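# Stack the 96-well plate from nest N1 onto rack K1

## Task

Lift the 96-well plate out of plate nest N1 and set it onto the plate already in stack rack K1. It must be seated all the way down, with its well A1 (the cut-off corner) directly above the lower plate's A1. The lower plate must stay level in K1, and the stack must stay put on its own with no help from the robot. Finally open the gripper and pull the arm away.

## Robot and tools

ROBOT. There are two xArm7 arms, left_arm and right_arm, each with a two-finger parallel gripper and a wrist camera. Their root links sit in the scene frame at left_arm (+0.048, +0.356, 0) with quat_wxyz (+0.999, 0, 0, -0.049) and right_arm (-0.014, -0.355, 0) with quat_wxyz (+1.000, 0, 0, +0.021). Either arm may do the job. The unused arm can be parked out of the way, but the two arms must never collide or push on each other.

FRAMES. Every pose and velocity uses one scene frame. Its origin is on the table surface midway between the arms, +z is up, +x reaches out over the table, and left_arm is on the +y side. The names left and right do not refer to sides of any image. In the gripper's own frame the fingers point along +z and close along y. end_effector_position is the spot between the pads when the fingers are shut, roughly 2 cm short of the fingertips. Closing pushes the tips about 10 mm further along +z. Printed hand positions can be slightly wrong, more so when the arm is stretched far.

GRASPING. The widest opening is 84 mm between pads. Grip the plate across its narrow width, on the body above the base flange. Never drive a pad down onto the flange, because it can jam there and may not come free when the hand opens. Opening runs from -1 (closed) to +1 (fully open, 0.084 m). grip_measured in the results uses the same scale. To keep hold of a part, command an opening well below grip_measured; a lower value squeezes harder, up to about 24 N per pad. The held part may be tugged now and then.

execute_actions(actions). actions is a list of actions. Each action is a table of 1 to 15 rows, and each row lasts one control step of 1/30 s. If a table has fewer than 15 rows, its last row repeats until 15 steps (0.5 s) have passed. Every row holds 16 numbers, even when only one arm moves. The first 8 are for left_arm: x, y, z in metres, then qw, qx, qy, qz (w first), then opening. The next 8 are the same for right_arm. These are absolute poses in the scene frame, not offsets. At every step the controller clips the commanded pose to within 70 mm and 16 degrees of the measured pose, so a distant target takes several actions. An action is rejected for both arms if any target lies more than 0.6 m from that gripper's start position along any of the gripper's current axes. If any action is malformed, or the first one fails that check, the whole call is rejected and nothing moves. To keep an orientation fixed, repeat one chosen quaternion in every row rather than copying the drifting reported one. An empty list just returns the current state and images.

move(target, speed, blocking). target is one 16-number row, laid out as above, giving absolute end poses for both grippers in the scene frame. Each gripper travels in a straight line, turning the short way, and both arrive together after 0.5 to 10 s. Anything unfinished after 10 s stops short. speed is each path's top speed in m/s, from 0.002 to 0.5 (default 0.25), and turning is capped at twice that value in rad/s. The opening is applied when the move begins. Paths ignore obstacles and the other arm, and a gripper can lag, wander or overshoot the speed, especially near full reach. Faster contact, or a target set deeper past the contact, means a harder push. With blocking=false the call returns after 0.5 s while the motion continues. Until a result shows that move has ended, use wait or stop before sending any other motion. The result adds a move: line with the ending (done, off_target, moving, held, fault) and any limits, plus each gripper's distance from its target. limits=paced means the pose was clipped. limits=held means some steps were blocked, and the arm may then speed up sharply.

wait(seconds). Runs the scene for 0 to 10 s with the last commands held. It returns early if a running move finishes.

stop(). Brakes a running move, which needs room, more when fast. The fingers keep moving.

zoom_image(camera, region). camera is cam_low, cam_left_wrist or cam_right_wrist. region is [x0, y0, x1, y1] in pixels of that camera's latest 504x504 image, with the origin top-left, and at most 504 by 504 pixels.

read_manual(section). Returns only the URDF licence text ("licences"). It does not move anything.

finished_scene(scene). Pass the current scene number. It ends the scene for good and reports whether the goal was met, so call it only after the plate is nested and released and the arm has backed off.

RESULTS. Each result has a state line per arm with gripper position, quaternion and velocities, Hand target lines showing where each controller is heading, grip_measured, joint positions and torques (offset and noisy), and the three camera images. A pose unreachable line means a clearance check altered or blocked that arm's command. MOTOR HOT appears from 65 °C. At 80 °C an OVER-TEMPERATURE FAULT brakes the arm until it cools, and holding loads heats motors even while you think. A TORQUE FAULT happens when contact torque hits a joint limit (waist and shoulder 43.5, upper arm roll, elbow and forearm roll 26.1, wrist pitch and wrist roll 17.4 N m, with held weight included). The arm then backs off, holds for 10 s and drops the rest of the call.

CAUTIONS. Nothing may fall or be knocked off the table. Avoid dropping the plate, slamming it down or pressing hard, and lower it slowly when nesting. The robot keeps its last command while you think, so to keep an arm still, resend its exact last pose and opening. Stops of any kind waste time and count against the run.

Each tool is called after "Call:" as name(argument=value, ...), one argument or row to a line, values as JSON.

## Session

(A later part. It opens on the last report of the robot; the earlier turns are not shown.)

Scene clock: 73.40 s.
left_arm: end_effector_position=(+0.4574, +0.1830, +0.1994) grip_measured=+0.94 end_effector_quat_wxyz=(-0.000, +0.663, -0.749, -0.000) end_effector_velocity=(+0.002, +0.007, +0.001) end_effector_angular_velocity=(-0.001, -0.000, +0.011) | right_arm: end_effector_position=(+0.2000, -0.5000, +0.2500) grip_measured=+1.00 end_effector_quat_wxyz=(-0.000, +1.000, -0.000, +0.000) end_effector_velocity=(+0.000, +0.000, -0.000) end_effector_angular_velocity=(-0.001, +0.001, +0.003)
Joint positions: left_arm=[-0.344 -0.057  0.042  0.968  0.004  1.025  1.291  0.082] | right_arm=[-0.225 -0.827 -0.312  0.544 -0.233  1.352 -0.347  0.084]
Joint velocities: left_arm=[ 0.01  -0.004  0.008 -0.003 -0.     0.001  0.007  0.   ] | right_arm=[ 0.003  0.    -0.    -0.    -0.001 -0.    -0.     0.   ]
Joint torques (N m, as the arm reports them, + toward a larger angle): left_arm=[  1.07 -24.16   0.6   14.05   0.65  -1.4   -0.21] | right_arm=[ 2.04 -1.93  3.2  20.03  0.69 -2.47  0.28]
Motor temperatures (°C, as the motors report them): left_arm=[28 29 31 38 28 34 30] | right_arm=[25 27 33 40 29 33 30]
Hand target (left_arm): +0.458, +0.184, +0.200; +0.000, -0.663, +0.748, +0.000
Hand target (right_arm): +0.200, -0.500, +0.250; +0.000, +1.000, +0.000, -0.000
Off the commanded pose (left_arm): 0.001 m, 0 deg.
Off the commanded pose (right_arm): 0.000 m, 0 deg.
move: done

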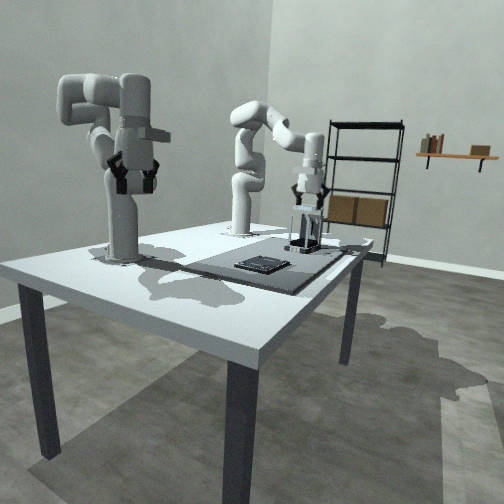

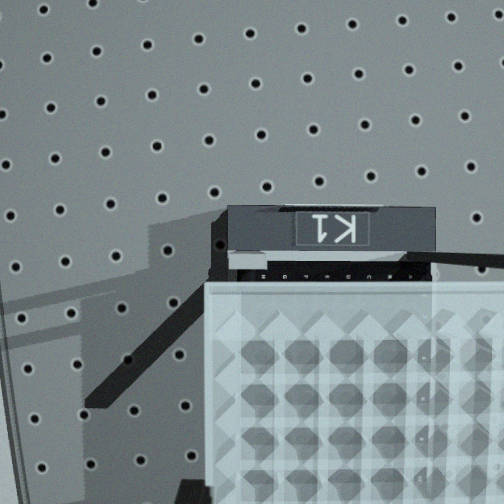

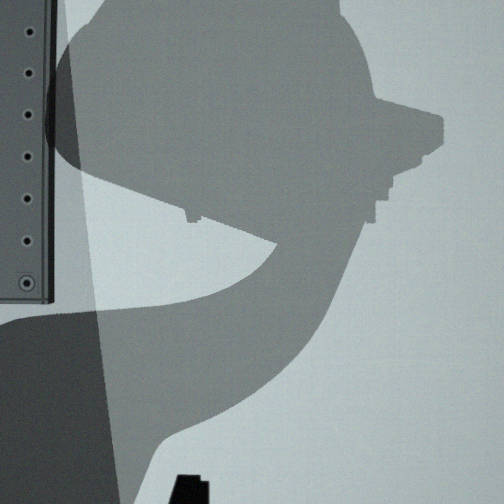

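Call:
move(
  target=[0.4539,0.184,0.172,0,0.66,-0.7513,0,0.3,0.2,-0.5,0.25,0,1,0,0,1],
  speed=0.05,
)

Call:
zoom_image(
  camera="cam_left_wrist",
  region=[190,190,504,380],
)

Call:
zoom_image(
  camera="cam_low",
  region=[270,160,350,260],
)

Scene clock: 89.93 s.
left_arm: end_effector_position=(+0.4545, +0.1838, +0.1729) grip_measured=+0.94 end_effector_quat_wxyz=(-0.000, +0.660, -0.751, +0.001) end_effector_velocity=(-0.000, -0.000, -0.002) end_effector_angular_velocity=(+0.000, -0.001, -0.002) | right_arm: end_effector_position=(+0.2000, -0.5000, +0.2500) grip_measured=+1.00 end_effector_quat_wxyz=(-0.000, +1.000, -0.000, -0.000) end_effector_velocity=(+0.000, -0.000, -0.000) end_effector_angular_velocity=(+0.001, -0.001, -0.002)
Joint positions: left_arm=[-0.344 -0.036  0.043  0.91   0.002  0.944  1.298  0.082] | right_arm=[-0.225 -0.827 -0.312  0.544 -0.233  1.352 -0.347  0.084]
Joint velocities: left_arm=[-0.     0.002 -0.    -0.005  0.001 -0.009  0.001  0.   ] | right_arm=[-0.001  0.    -0.    -0.     0.001 -0.001  0.001  0.   ]
Joint torques (N m, as the arm reports them, + toward a larger angle): left_arm=[  1.02 -22.28   0.37  12.79   0.53  -1.4   -0.09] | right_arm=[ 1.27 -1.45  3.64 20.57  0.47 -2.27  0.66]
Motor temperatures (°C, as the motors report them): left_arm=[28 29 31 39 28 34 30] | right_arm=[25 27 33 41 29 33 30]
Hand target (left_arm): +0.454, +0.184, +0.172; +0.000, -0.660, +0.751, +0.000
Hand target (right_arm): +0.200, -0.500, +0.250; -0.000, +1.000, -0.000, +0.000
Off the commanded pose (left_arm): 0.001 m, 0 deg.
Off the commanded pose (right_arm): 0.000 m, 0 deg.
move: done

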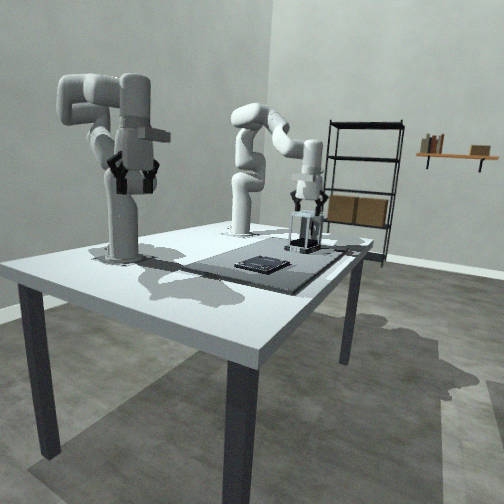

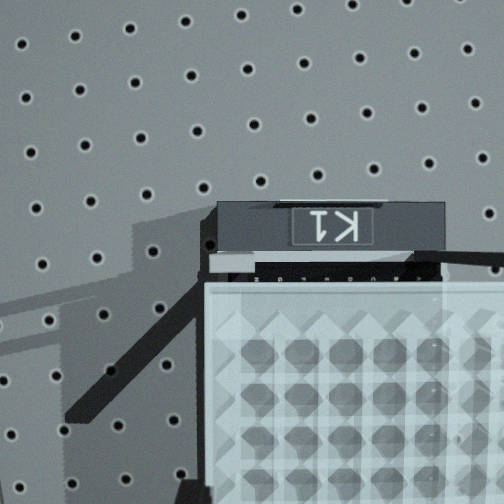

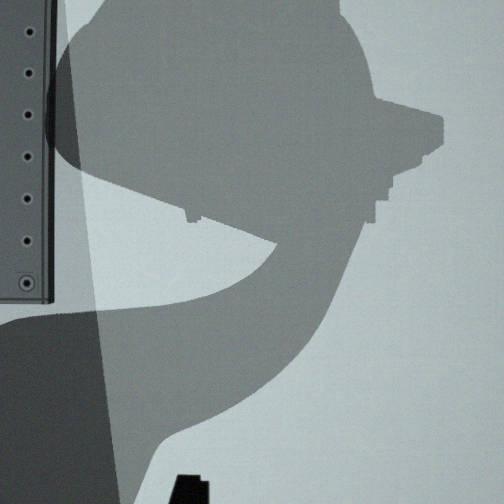

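Region (190, 190, 504, 380) of cam_left_wrist's 504x504 image, scaled by 1.605, with more detail than that image has; it fills the top 305 rows of this view, and the rest is white.

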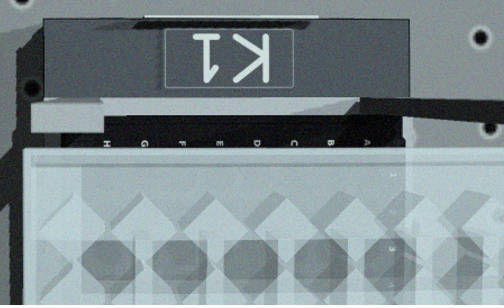

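Region (270, 160, 350, 260) of cam_low's 504x504 image, scaled by 5.040, with more detail than that image has; it fills the left 403 columns of this view, and the rest is white.

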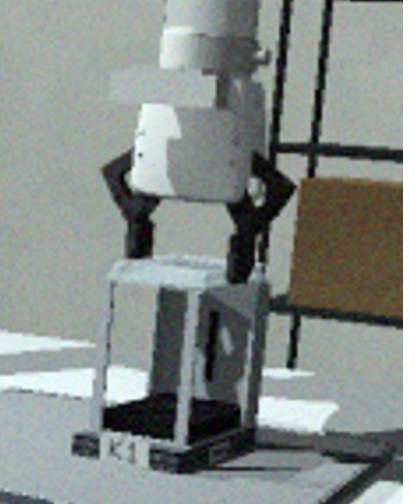

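Call:
move(
  target=[0.4535,0.1822,0.172,0,0.66,-0.7513,0,0.3,0.2,-0.5,0.25,0,1,0,0,1],
  speed=0.02,
)

Call:
move(
  target=[0.4535,0.1822,0.15,0,0.66,-0.7513,0,0.3,0.2,-0.5,0.25,0,1,0,0,1],
  speed=0.02,
)

Call:
zoom_image(
  camera="cam_left_wrist",
  region=[190,190,504,380],
)

Call:
zoom_image(
  camera="cam_low",
  region=[270,160,350,260],
)

Scene clock: 107.93 s.
left_arm: end_effector_position=(+0.4527, +0.1824, +0.1709) grip_measured=+0.94 end_effector_quat_wxyz=(+0.001, +0.660, -0.751, -0.001) end_effector_velocity=(+0.006, +0.001, +0.008) end_effector_angular_velocity=(-0.007, -0.018, +0.008) | right_arm: end_effector_position=(+0.2000, -0.5000, +0.2500) grip_measured=+1.00 end_effector_quat_wxyz=(+0.000, +1.000, +0.000, -0.000) end_effector_velocity=(+0.000, +0.000, +0.000) end_effector_angular_velocity=(+0.001, -0.001, -0.001)
Joint positions: left_arm=[-0.346 -0.033  0.04   0.908  0.001  0.944  1.294  0.082] | right_arm=[-0.225 -0.827 -0.312  0.544 -0.233  1.352 -0.347  0.084]
Joint velocities: left_arm=[ 0.005 -0.007  0.003  0.011  0.002 -0.001 -0.001  0.   ] | right_arm=[-0.001  0.     0.     0.001  0.001  0.    -0.     0.   ]
Joint torques (N m, as the arm reports them, + toward a larger angle): left_arm=[  0.9  -24.24   0.37  13.87   0.59  -1.31  -0.24] | right_arm=[ 1.9  -1.36  3.61 21.03  0.44 -2.54  0.09]
Motor temperatures (°C, as the motors report them): left_arm=[28 28 31 38 28 34 30] | right_arm=[25 27 33 41 29 33 30]
Hand target (left_arm): +0.453, +0.182, +0.172; -0.000, -0.660, +0.751, -0.000
Hand target (right_arm): +0.200, -0.500, +0.250; +0.000, +1.000, -0.000, -0.000
Off the commanded pose (left_arm): 0.001 m, 0 deg.
Off the commanded pose (right_arm): 0.000 m, 0 deg.
move: done

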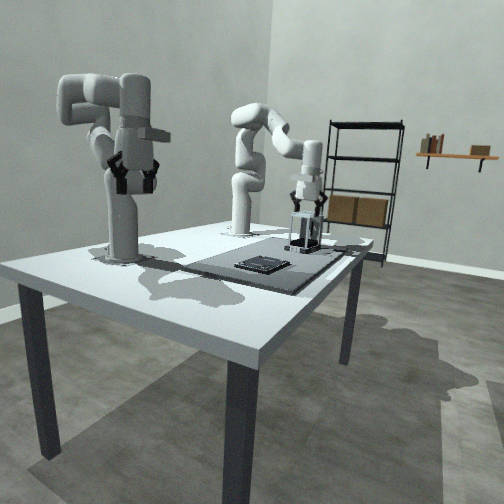

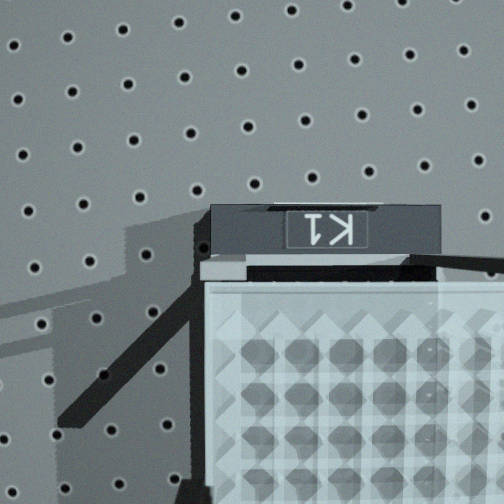

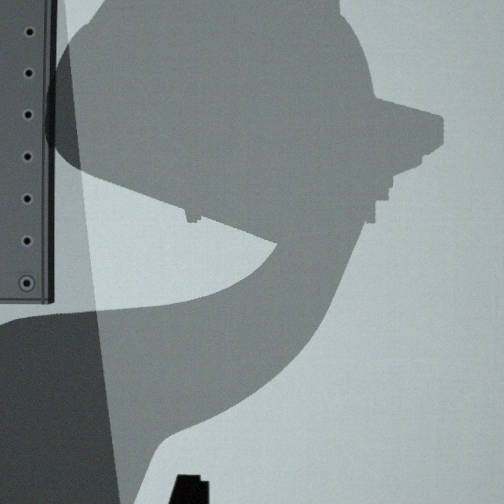

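Scene clock: 109.23 s.
left_arm: end_effector_position=(+0.4534, +0.1822, +0.1500) grip_measured=+0.94 end_effector_quat_wxyz=(+0.000, +0.660, -0.751, -0.000) end_effector_velocity=(+0.000, -0.001, -0.001) end_effector_angular_velocity=(-0.001, -0.003, -0.003) | right_arm: end_effector_position=(+0.2000, -0.5000, +0.2500) grip_measured=+1.00 end_effector_quat_wxyz=(-0.000, +1.000, +0.000, -0.000) end_effector_velocity=(-0.000, -0.000, -0.000) end_effector_angular_velocity=(-0.000, +0.000, -0.000)
Joint positions: left_arm=[-0.346 -0.001  0.041  0.878  0.     0.88   1.295  0.082] | right_arm=[-0.225 -0.827 -0.312  0.544 -0.233  1.352 -0.347  0.084]
Joint velocities: left_arm=[-0.003  0.002 -0.    -0.001  0.    -0.006 -0.     0.   ] | right_arm=[ 0.     0.    -0.     0.    -0.001  0.     0.    -0.   ]
Joint torques (N m, as the arm reports them, + toward a larger angle): left_arm=[  0.91 -24.8    0.73  13.89   0.9   -1.72  -0.09] | right_arm=[ 2.03 -1.36  3.38 20.63  0.3  -2.93  0.09]
Motor temperatures (°C, as the motors report them): left_arm=[28 28 31 38 28 34 30] | right_arm=[25 27 33 41 29 33 30]
Hand target (left_arm): +0.454, +0.182, +0.150; +0.000, -0.660, +0.751, +0.000
Hand target (right_arm): +0.200, -0.500, +0.250; -0.000, +1.000, +0.000, +0.000
Off the commanded pose (left_arm): 0.000 m, 0 deg.
Off the commanded pose (right_arm): 0.000 m, 0 deg.
move: done

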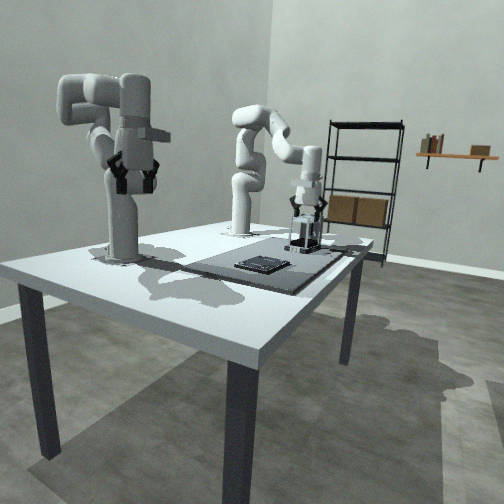

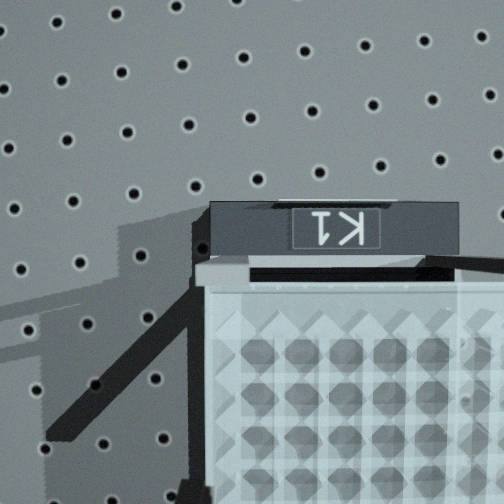

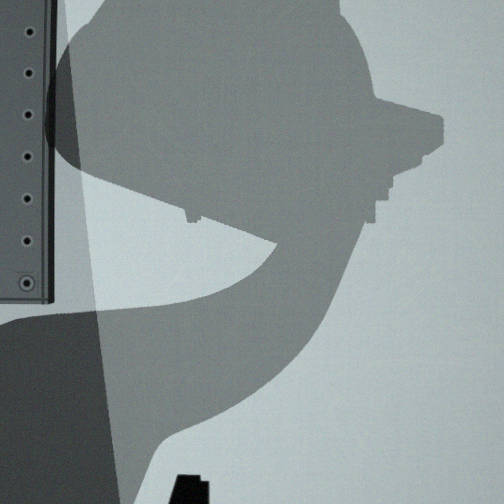

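Region (190, 190, 504, 380) of cam_left_wrist's 504x504 image, scaled by 1.605, with more detail than that image has; it fills the top 305 rows of this view, and the rest is white.

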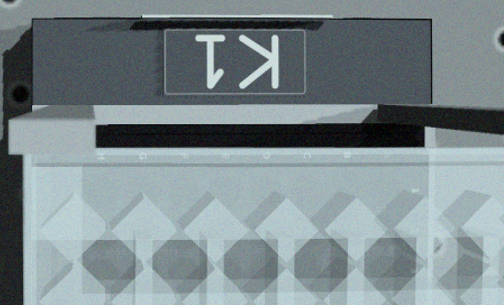

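Region (270, 160, 350, 260) of cam_low's 504x504 image, scaled by 5.040, with more detail than that image has; it fills the left 403 columns of this view, and the rest is white.

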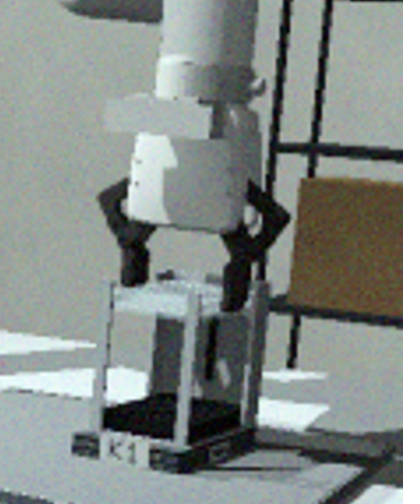

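Call:
move(
  target=[0.4545,0.1825,0.075,0,0.66,-0.7513,0,0.3,0.2,-0.5,0.25,0,1,0,0,1],
  speed=0.05,
)

Call:
zoom_image(
  camera="cam_left_wrist",
  region=[150,190,504,400],
)

Call:
zoom_image(
  camera="cam_low",
  region=[280,200,340,260],
)

Scene clock: 119.17 s.
left_arm: end_effector_position=(+0.4545, +0.1822, +0.0749) grip_measured=+0.94 end_effector_quat_wxyz=(+0.000, +0.660, -0.751, -0.000) end_effector_velocity=(+0.000, +0.000, -0.002) end_effector_angular_velocity=(+0.000, +0.000, -0.000) | right_arm: end_effector_position=(+0.2000, -0.5000, +0.2500) grip_measured=+1.00 end_effector_quat_wxyz=(+0.000, +1.000, +0.000, -0.000) end_effector_velocity=(+0.000, +0.000, +0.000) end_effector_angular_velocity=(-0.000, -0.001, +0.002)
Joint positions: left_arm=[-0.344  0.147  0.039  0.809 -0.01   0.662  1.304  0.082] | right_arm=[-0.225 -0.827 -0.312  0.544 -0.233  1.352 -0.347  0.084]
Joint velocities: left_arm=[ 0.     0.004 -0.    -0.    -0.    -0.004  0.     0.   ] | right_arm=[ 0.001 -0.     0.001  0.     0.001 -0.    -0.001 -0.   ]
Joint torques (N m, as the arm reports them, + toward a larger angle): left_arm=[  2.36 -26.59   2.51  14.31   1.43  -2.95   0.52] | right_arm=[ 1.1  -1.26  3.81 20.55  0.69 -2.55  0.23]
Motor temperatures (°C, as the motors report them): left_arm=[28 28 31 39 28 34 30] | right_arm=[25 27 33 41 29 33 30]
Hand target (left_arm): +0.455, +0.182, +0.075; +0.000, -0.660, +0.751, +0.000
Hand target (right_arm): +0.200, -0.500, +0.250; +0.000, +1.000, +0.000, -0.000
Off the commanded pose (left_arm): 0.000 m, 0 deg.
Off the commanded pose (right_arm): 0.000 m, 0 deg.
move: done

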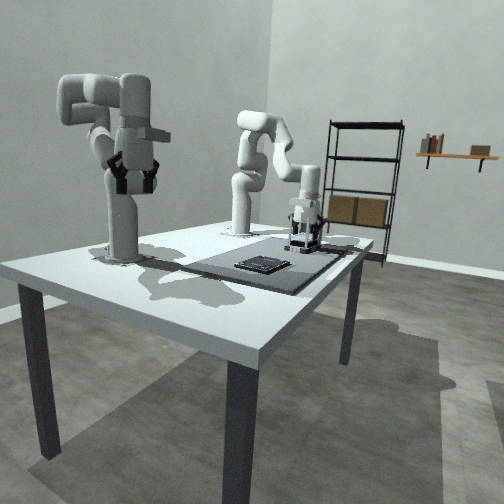

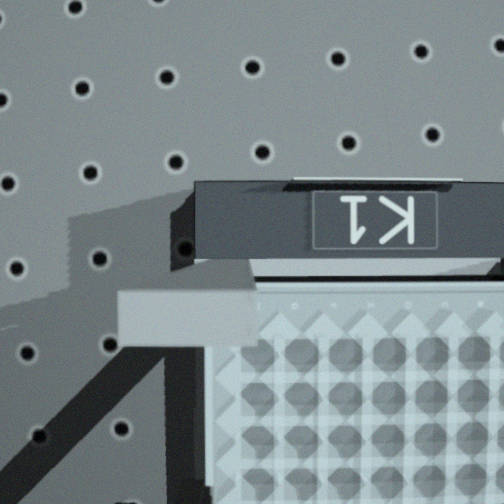

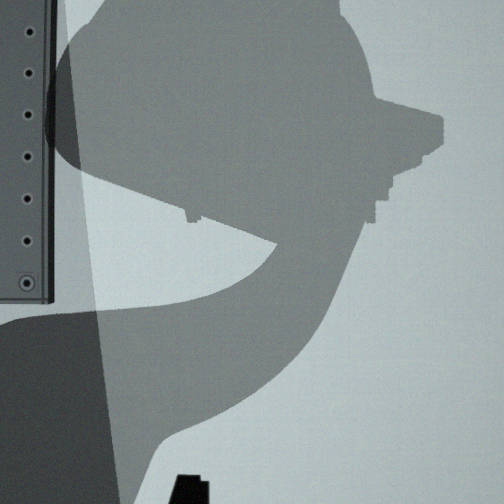

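Region (150, 190, 504, 400) of cam_left_wrist's 504x504 image, scaled by 1.424, with more detail than that image has; it fills the top 299 rows of this view, and the rest is white.

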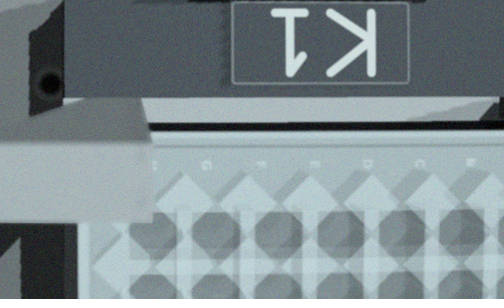

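Region (280, 200, 340, 260) of cam_low's 504x504 image, scaled by 8.400, with more detail than that image has.

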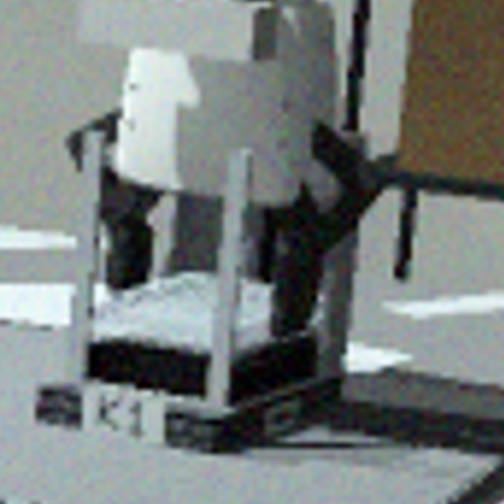

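Call:
move(
  target=[0.4545,0.182,0.064,0,0.66,-0.7513,0,0.3,0.2,-0.5,0.25,0,1,0,0,1],
  speed=0.015,
)

Call:
zoom_image(
  camera="cam_low",
  region=[280,200,340,260],
)

Scene clock: 130.27 s.
left_arm: end_effector_position=(+0.4549, +0.1823, +0.0647) grip_measured=+0.94 end_effector_quat_wxyz=(-0.000, +0.660, -0.751, +0.000) end_effector_velocity=(+0.001, -0.000, -0.001) end_effector_angular_velocity=(-0.001, -0.003, +0.001) | right_arm: end_effector_position=(+0.2000, -0.5000, +0.2500) grip_measured=+1.00 end_effector_quat_wxyz=(+0.000, +1.000, +0.000, +0.000) end_effector_velocity=(-0.000, +0.000, -0.000) end_effector_angular_velocity=(+0.000, +0.001, +0.001)
Joint positions: left_arm=[-0.344  0.171  0.04   0.803 -0.011  0.631  1.305  0.082] | right_arm=[-0.225 -0.827 -0.312  0.544 -0.233  1.352 -0.347  0.084]
Joint velocities: left_arm=[-0.001  0.003  0.001  0.001 -0.001 -0.005 -0.     0.   ] | right_arm=[-0.     0.     0.    -0.     0.     0.001 -0.001  0.   ]
Joint torques (N m, as the arm reports them, + toward a larger angle): left_arm=[  2.19 -22.99   2.32  14.5    1.68  -3.92   0.83] | right_arm=[ 1.   -1.84  3.5  20.52  1.06 -2.65  0.3 ]
Motor temperatures (°C, as the motors report them): left_arm=[28 28 31 41 28 35 30] | right_arm=[25 27 33 41 29 33 30]
Hand target (left_arm): +0.455, +0.182, +0.064; +0.000, -0.660, +0.751, +0.000
Hand target (right_arm): +0.200, -0.500, +0.250; +0.000, +1.000, +0.000, -0.000
Off the commanded pose (left_arm): 0.001 m, 0 deg.
Off the commanded pose (right_arm): 0.000 m, 0 deg.
move: done

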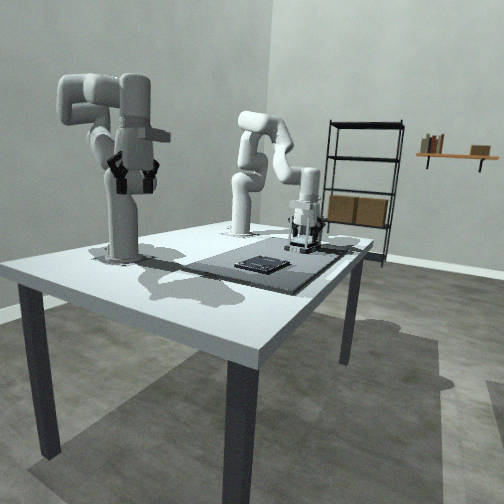

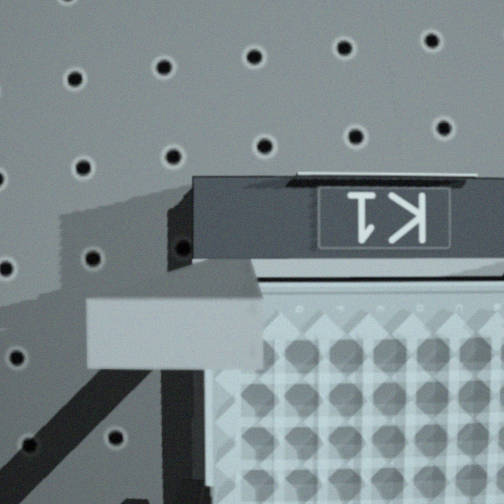

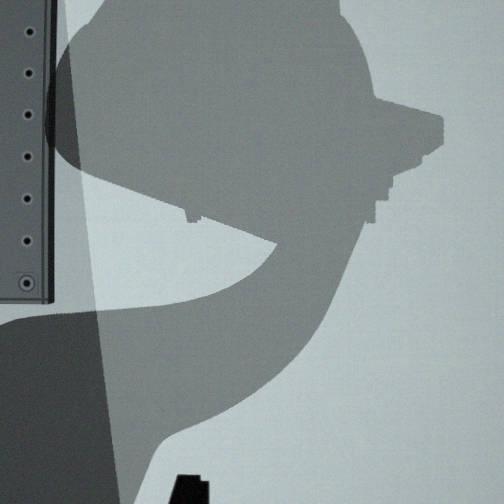

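Region (280, 200, 340, 260) of cam_low's 504x504 image, scaled by 8.400, with more detail than that image has.

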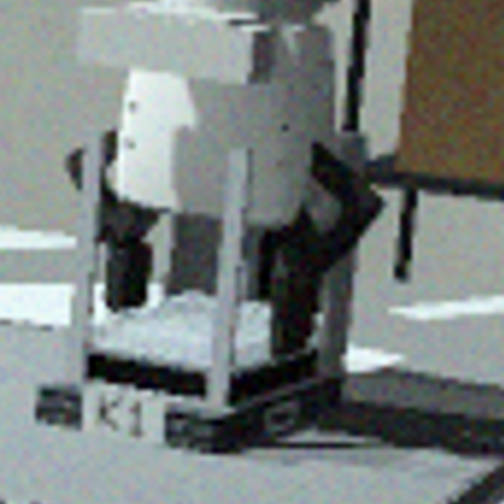

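Call:
move(
  target=[0.4545,0.182,0.0645,0,0.66,-0.7513,0,1,0.2,-0.5,0.25,0,1,0,0,1],
)

Call:
move(
  target=[0.4545,0.182,0.09,0,0.66,-0.7513,0,1,0.2,-0.5,0.25,0,1,0,0,1],
  speed=0.05,
)

Call:
move(
  target=[0.4545,0.182,0.2,0,0.66,-0.7513,0,1,0.2,-0.5,0.25,0,1,0,0,1],
  speed=0.15,
)

Call:
move(
  target=[0.43,0.25,0.27,0,0.66,-0.7513,0,1,0.2,-0.5,0.25,0,1,0,0,1],
)

Call:
zoom_image(
  camera="cam_low",
  region=[280,200,340,260],
)

Scene clock: 143.07 s.
left_arm: end_effector_position=(+0.4545, +0.1820, +0.0643) grip_measured=+1.00 end_effector_quat_wxyz=(+0.000, +0.660, -0.751, -0.000) end_effector_velocity=(-0.000, +0.000, +0.002) end_effector_angular_velocity=(-0.001, -0.001, +0.002) | right_arm: end_effector_position=(+0.2000, -0.5000, +0.2500) grip_measured=+1.00 end_effector_quat_wxyz=(-0.000, +1.000, -0.000, -0.000) end_effector_velocity=(+0.000, +0.000, -0.000) end_effector_angular_velocity=(-0.001, +0.000, +0.000)
Joint positions: left_arm=[-0.344  0.172  0.039  0.802 -0.011  0.631  1.304  0.084] | right_arm=[-0.225 -0.827 -0.312  0.544 -0.233  1.352 -0.347  0.084]
Joint velocities: left_arm=[ 0.    -0.006  0.    -0.002 -0.001  0.002 -0.001  0.   ] | right_arm=[ 0.     0.     0.001 -0.     0.     0.     0.001  0.   ]
Joint torques (N m, as the arm reports them, + toward a larger angle): left_arm=[  1.05 -27.5    0.84  11.4    0.73  -1.28  -0.08] | right_arm=[ 1.73 -1.23  3.66 20.63  0.81 -2.51  0.38]
Motor temperatures (°C, as the motors report them): left_arm=[28 28 31 40 28 36 30] | right_arm=[25 27 33 41 29 33 30]
Hand target (left_arm): +0.455, +0.182, +0.064; +0.000, -0.660, +0.751, -0.000
Hand target (right_arm): +0.200, -0.500, +0.250; +0.000, +1.000, +0.000, +0.000
Off the commanded pose (left_arm): 0.000 m, 0 deg.
Off the commanded pose (right_arm): 0.000 m, 0 deg.
move: done

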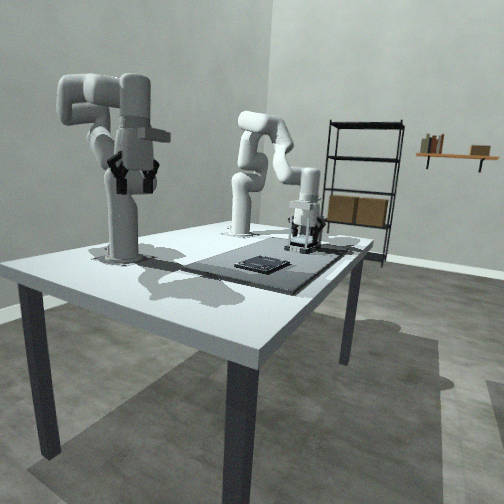

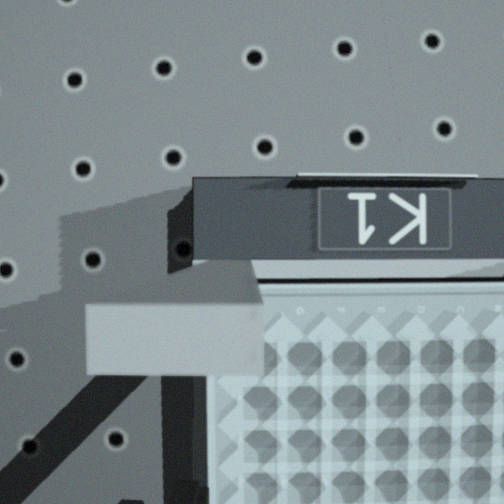

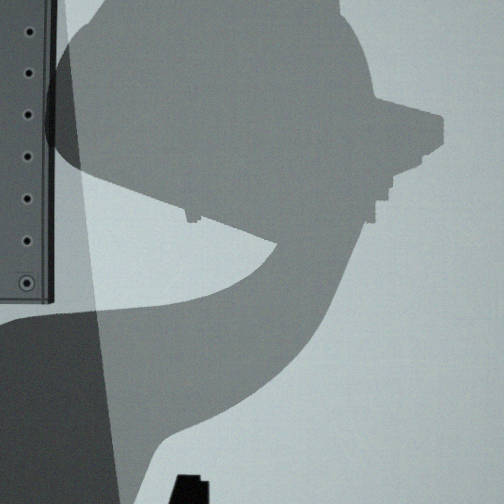

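Scene clock: 143.93 s.
left_arm: end_effector_position=(+0.4543, +0.1821, +0.0898) grip_measured=+1.00 end_effector_quat_wxyz=(+0.000, +0.660, -0.751, -0.000) end_effector_velocity=(-0.001, -0.000, +0.000) end_effector_angular_velocity=(+0.001, +0.003, -0.001) | right_arm: end_effector_position=(+0.2000, -0.5000, +0.2500) grip_measured=+1.00 end_effector_quat_wxyz=(+0.000, +1.000, +0.000, +0.000) end_effector_velocity=(+0.000, +0.000, +0.000) end_effector_angular_velocity=(-0.000, +0.000, +0.001)
Joint positions: left_arm=[-0.345  0.114  0.04   0.818 -0.007  0.705  1.301  0.084] | right_arm=[-0.225 -0.827 -0.312  0.544 -0.233  1.352 -0.347  0.084]
Joint velocities: left_arm=[-0.001 -0.    -0.     0.002  0.     0.005 -0.     0.   ] | right_arm=[ 0.001 -0.     0.001  0.     0.     0.001 -0.    -0.   ]
Joint torques (N m, as the arm reports them, + toward a larger angle): left_arm=[  1.18 -26.06   0.26  11.97   0.58  -1.4   -0.22] | right_arm=[ 1.79 -1.35  3.23 20.58  0.74 -2.28  0.31]
Motor temperatures (°C, as the motors report them): left_arm=[28 28 31 40 28 36 30] | right_arm=[25 27 33 41 29 33 30]
Hand target (left_arm): +0.454, +0.182, +0.090; -0.000, -0.660, +0.751, -0.000
Hand target (right_arm): +0.200, -0.500, +0.250; +0.000, +1.000, +0.000, -0.000
Off the commanded pose (left_arm): 0.000 m, 0 deg.
Off the commanded pose (right_arm): 0.000 m, 0 deg.
move: done

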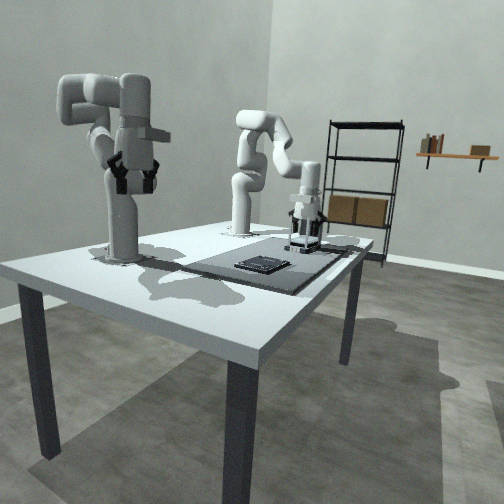

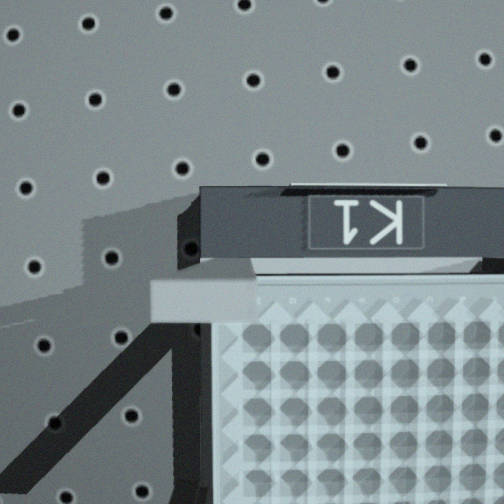

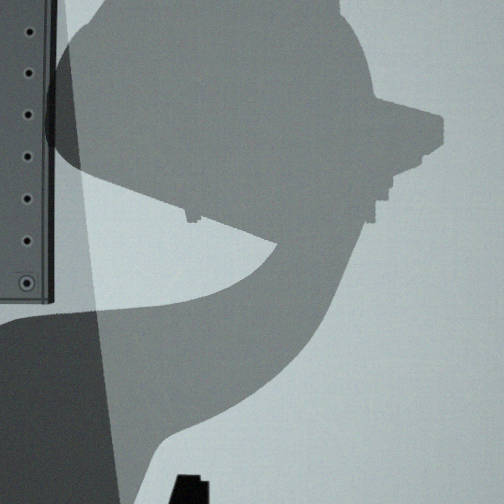

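Scene clock: 145.10 s.
left_arm: end_effector_position=(+0.4537, +0.1824, +0.1994) grip_measured=+1.00 end_effector_quat_wxyz=(+0.000, +0.660, -0.751, -0.001) end_effector_velocity=(+0.002, +0.001, +0.005) end_effector_angular_velocity=(-0.002, -0.006, +0.002) | right_arm: end_effector_position=(+0.2000, -0.5000, +0.2500) grip_measured=+1.00 end_effector_quat_wxyz=(+0.000, +1.000, -0.000, +0.000) end_effector_velocity=(+0.001, +0.000, +0.000) end_effector_angular_velocity=(+0.000, -0.002, +0.002)
Joint positions: left_arm=[-0.346 -0.067  0.04   0.957  0.003  1.025  1.294  0.084] | right_arm=[-0.225 -0.827 -0.312  0.544 -0.233  1.352 -0.347  0.084]
Joint velocities: left_arm=[ 0.002 -0.005  0.     0.007  0.001  0.006 -0.     0.   ] | right_arm=[ 0.002 -0.    -0.001  0.001  0.    -0.001 -0.    -0.   ]
Joint torques (N m, as the arm reports them, + toward a larger angle): left_arm=[  0.79 -23.45   0.53  13.73   0.66  -1.29  -0.21] | right_arm=[ 2.03 -1.5   3.41 20.85  0.89 -3.03  0.16]
Motor temperatures (°C, as the motors report them): left_arm=[28 28 31 40 28 36 30] | right_arm=[25 27 33 41 29 33 30]
Hand target (left_arm): +0.454, +0.182, +0.200; -0.000, -0.660, +0.751, -0.000
Hand target (right_arm): +0.200, -0.500, +0.250; +0.000, +1.000, -0.000, -0.000
Off the commanded pose (left_arm): 0.001 m, 0 deg.
Off the commanded pose (right_arm): 0.000 m, 0 deg.
move: done

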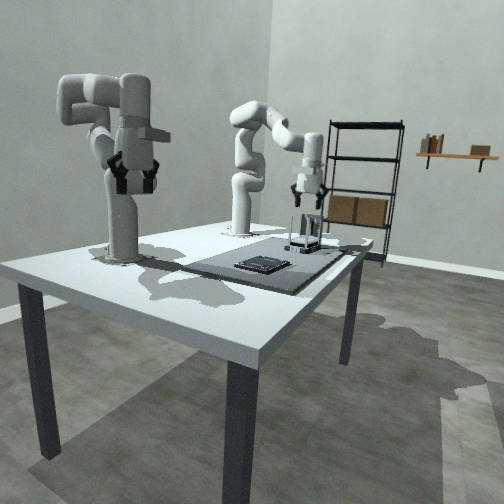

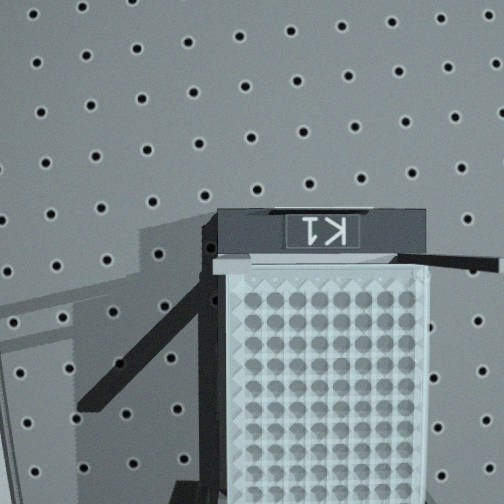

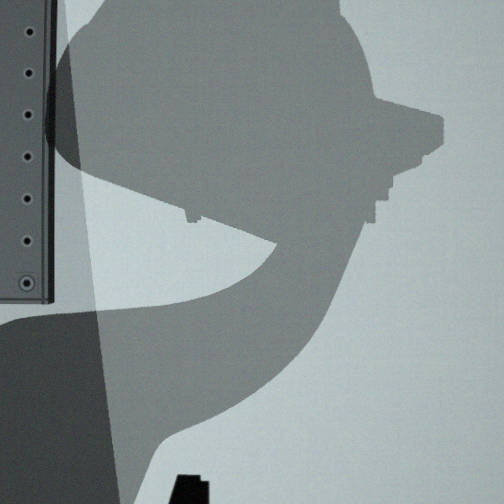

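Scene clock: 146.03 s.
left_arm: end_effector_position=(+0.4296, +0.2499, +0.2693) grip_measured=+1.00 end_effector_quat_wxyz=(+0.000, +0.660, -0.751, -0.001) end_effector_velocity=(+0.001, +0.001, +0.003) end_effector_angular_velocity=(-0.003, -0.005, +0.001) | right_arm: end_effector_position=(+0.2000, -0.5000, +0.2500) grip_measured=+1.00 end_effector_quat_wxyz=(+0.000, +1.000, -0.000, +0.000) end_effector_velocity=(-0.000, +0.000, -0.000) end_effector_angular_velocity=(+0.001, +0.001, -0.001)
Joint positions: left_arm=[-0.288 -0.273  0.104  0.955  0.03   1.229  1.404  0.084] | right_arm=[-0.225 -0.827 -0.312  0.544 -0.233  1.352 -0.347  0.084]
Joint velocities: left_arm=[-0.    -0.005  0.003  0.004 -0.     0.003  0.002 -0.   ] | right_arm=[-0.001  0.    -0.    -0.001  0.    -0.     0.     0.   ]
Joint torques (N m, as the arm reports them, + toward a larger angle): left_arm=[  0.88 -17.87   0.2   14.43   0.64  -1.47  -0.27] | right_arm=[ 1.74 -0.98  3.52 20.33  1.18 -2.43  0.15]
Motor temperatures (°C, as the motors report them): left_arm=[28 28 31 40 28 36 30] | right_arm=[25 27 33 41 29 33 30]
Hand target (left_arm): +0.430, +0.250, +0.270; +0.000, -0.660, +0.751, +0.000
Hand target (right_arm): +0.200, -0.500, +0.250; +0.000, +1.000, -0.000, -0.000
Off the commanded pose (left_arm): 0.001 m, 0 deg.
Off the commanded pose (right_arm): 0.000 m, 0 deg.
move: done

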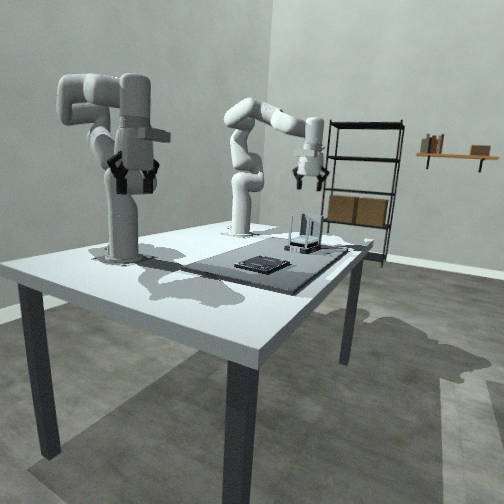

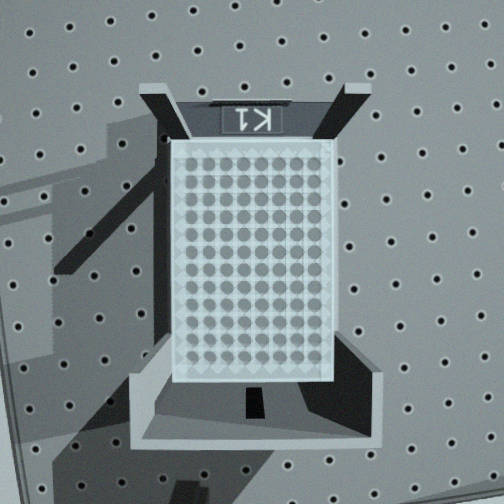

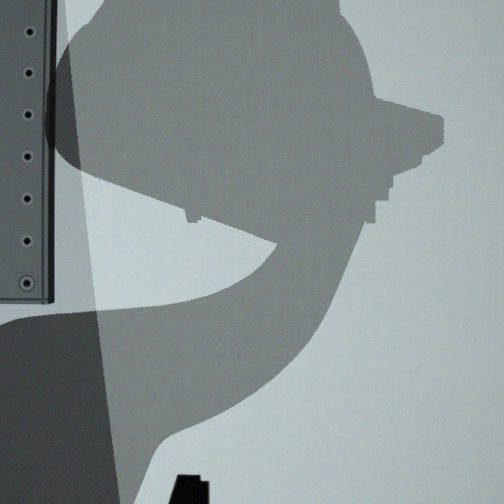

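Region (280, 200, 340, 260) of cam_low's 504x504 image, scaled by 8.400, with more detail than that image has.

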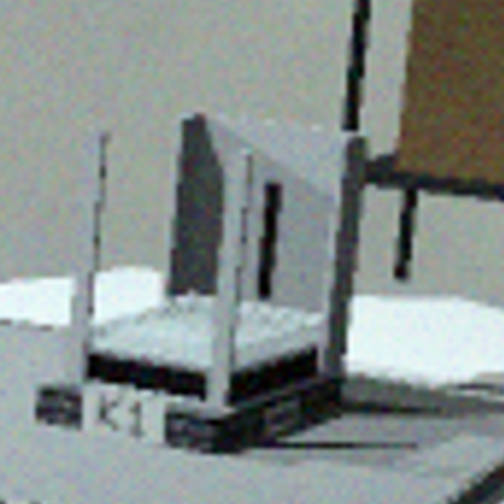

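Call:
zoom_image(
  camera="cam_left_wrist",
  region=[160,125,350,225],
)

Call:
zoom_image(
  camera="cam_left_wrist",
  region=[160,300,350,400],
)

Call:
zoom_image(
  camera="cam_low",
  region=[284,230,324,256],
)

Region (160, 125, 350, 225) of cam_left_wrist's 504x504 image, scaled by 2.653, with more detail than that image has; it fills the top 265 rows of this view, and the rest is white.

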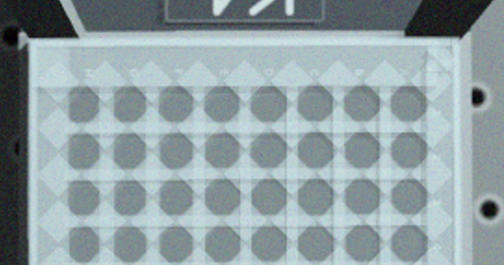

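Region (160, 300, 350, 400) of cam_left_wrist's 504x504 image, scaled by 2.653, with more detail than that image has; it fills the top 265 rows of this view, and the rest is white.

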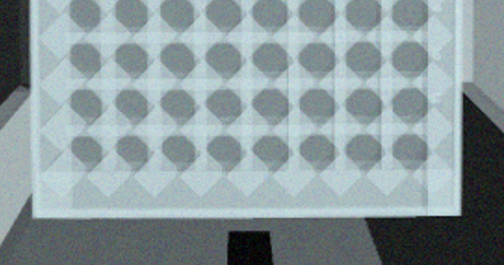

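Region (284, 230, 324, 256) of cam_low's 504x504 image, scaled by 12.600, with more detail than that image has; it fills the top 328 rows of this view, and the rest is white.

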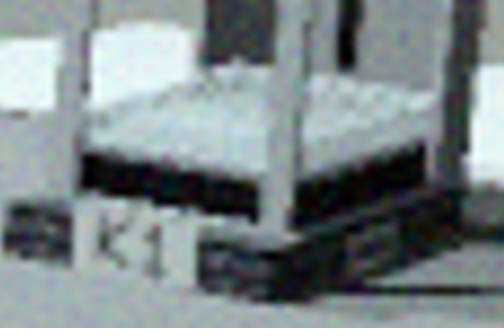

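Call:
finished_scene(
  scene=1,
)

The scene is finished: the task was done.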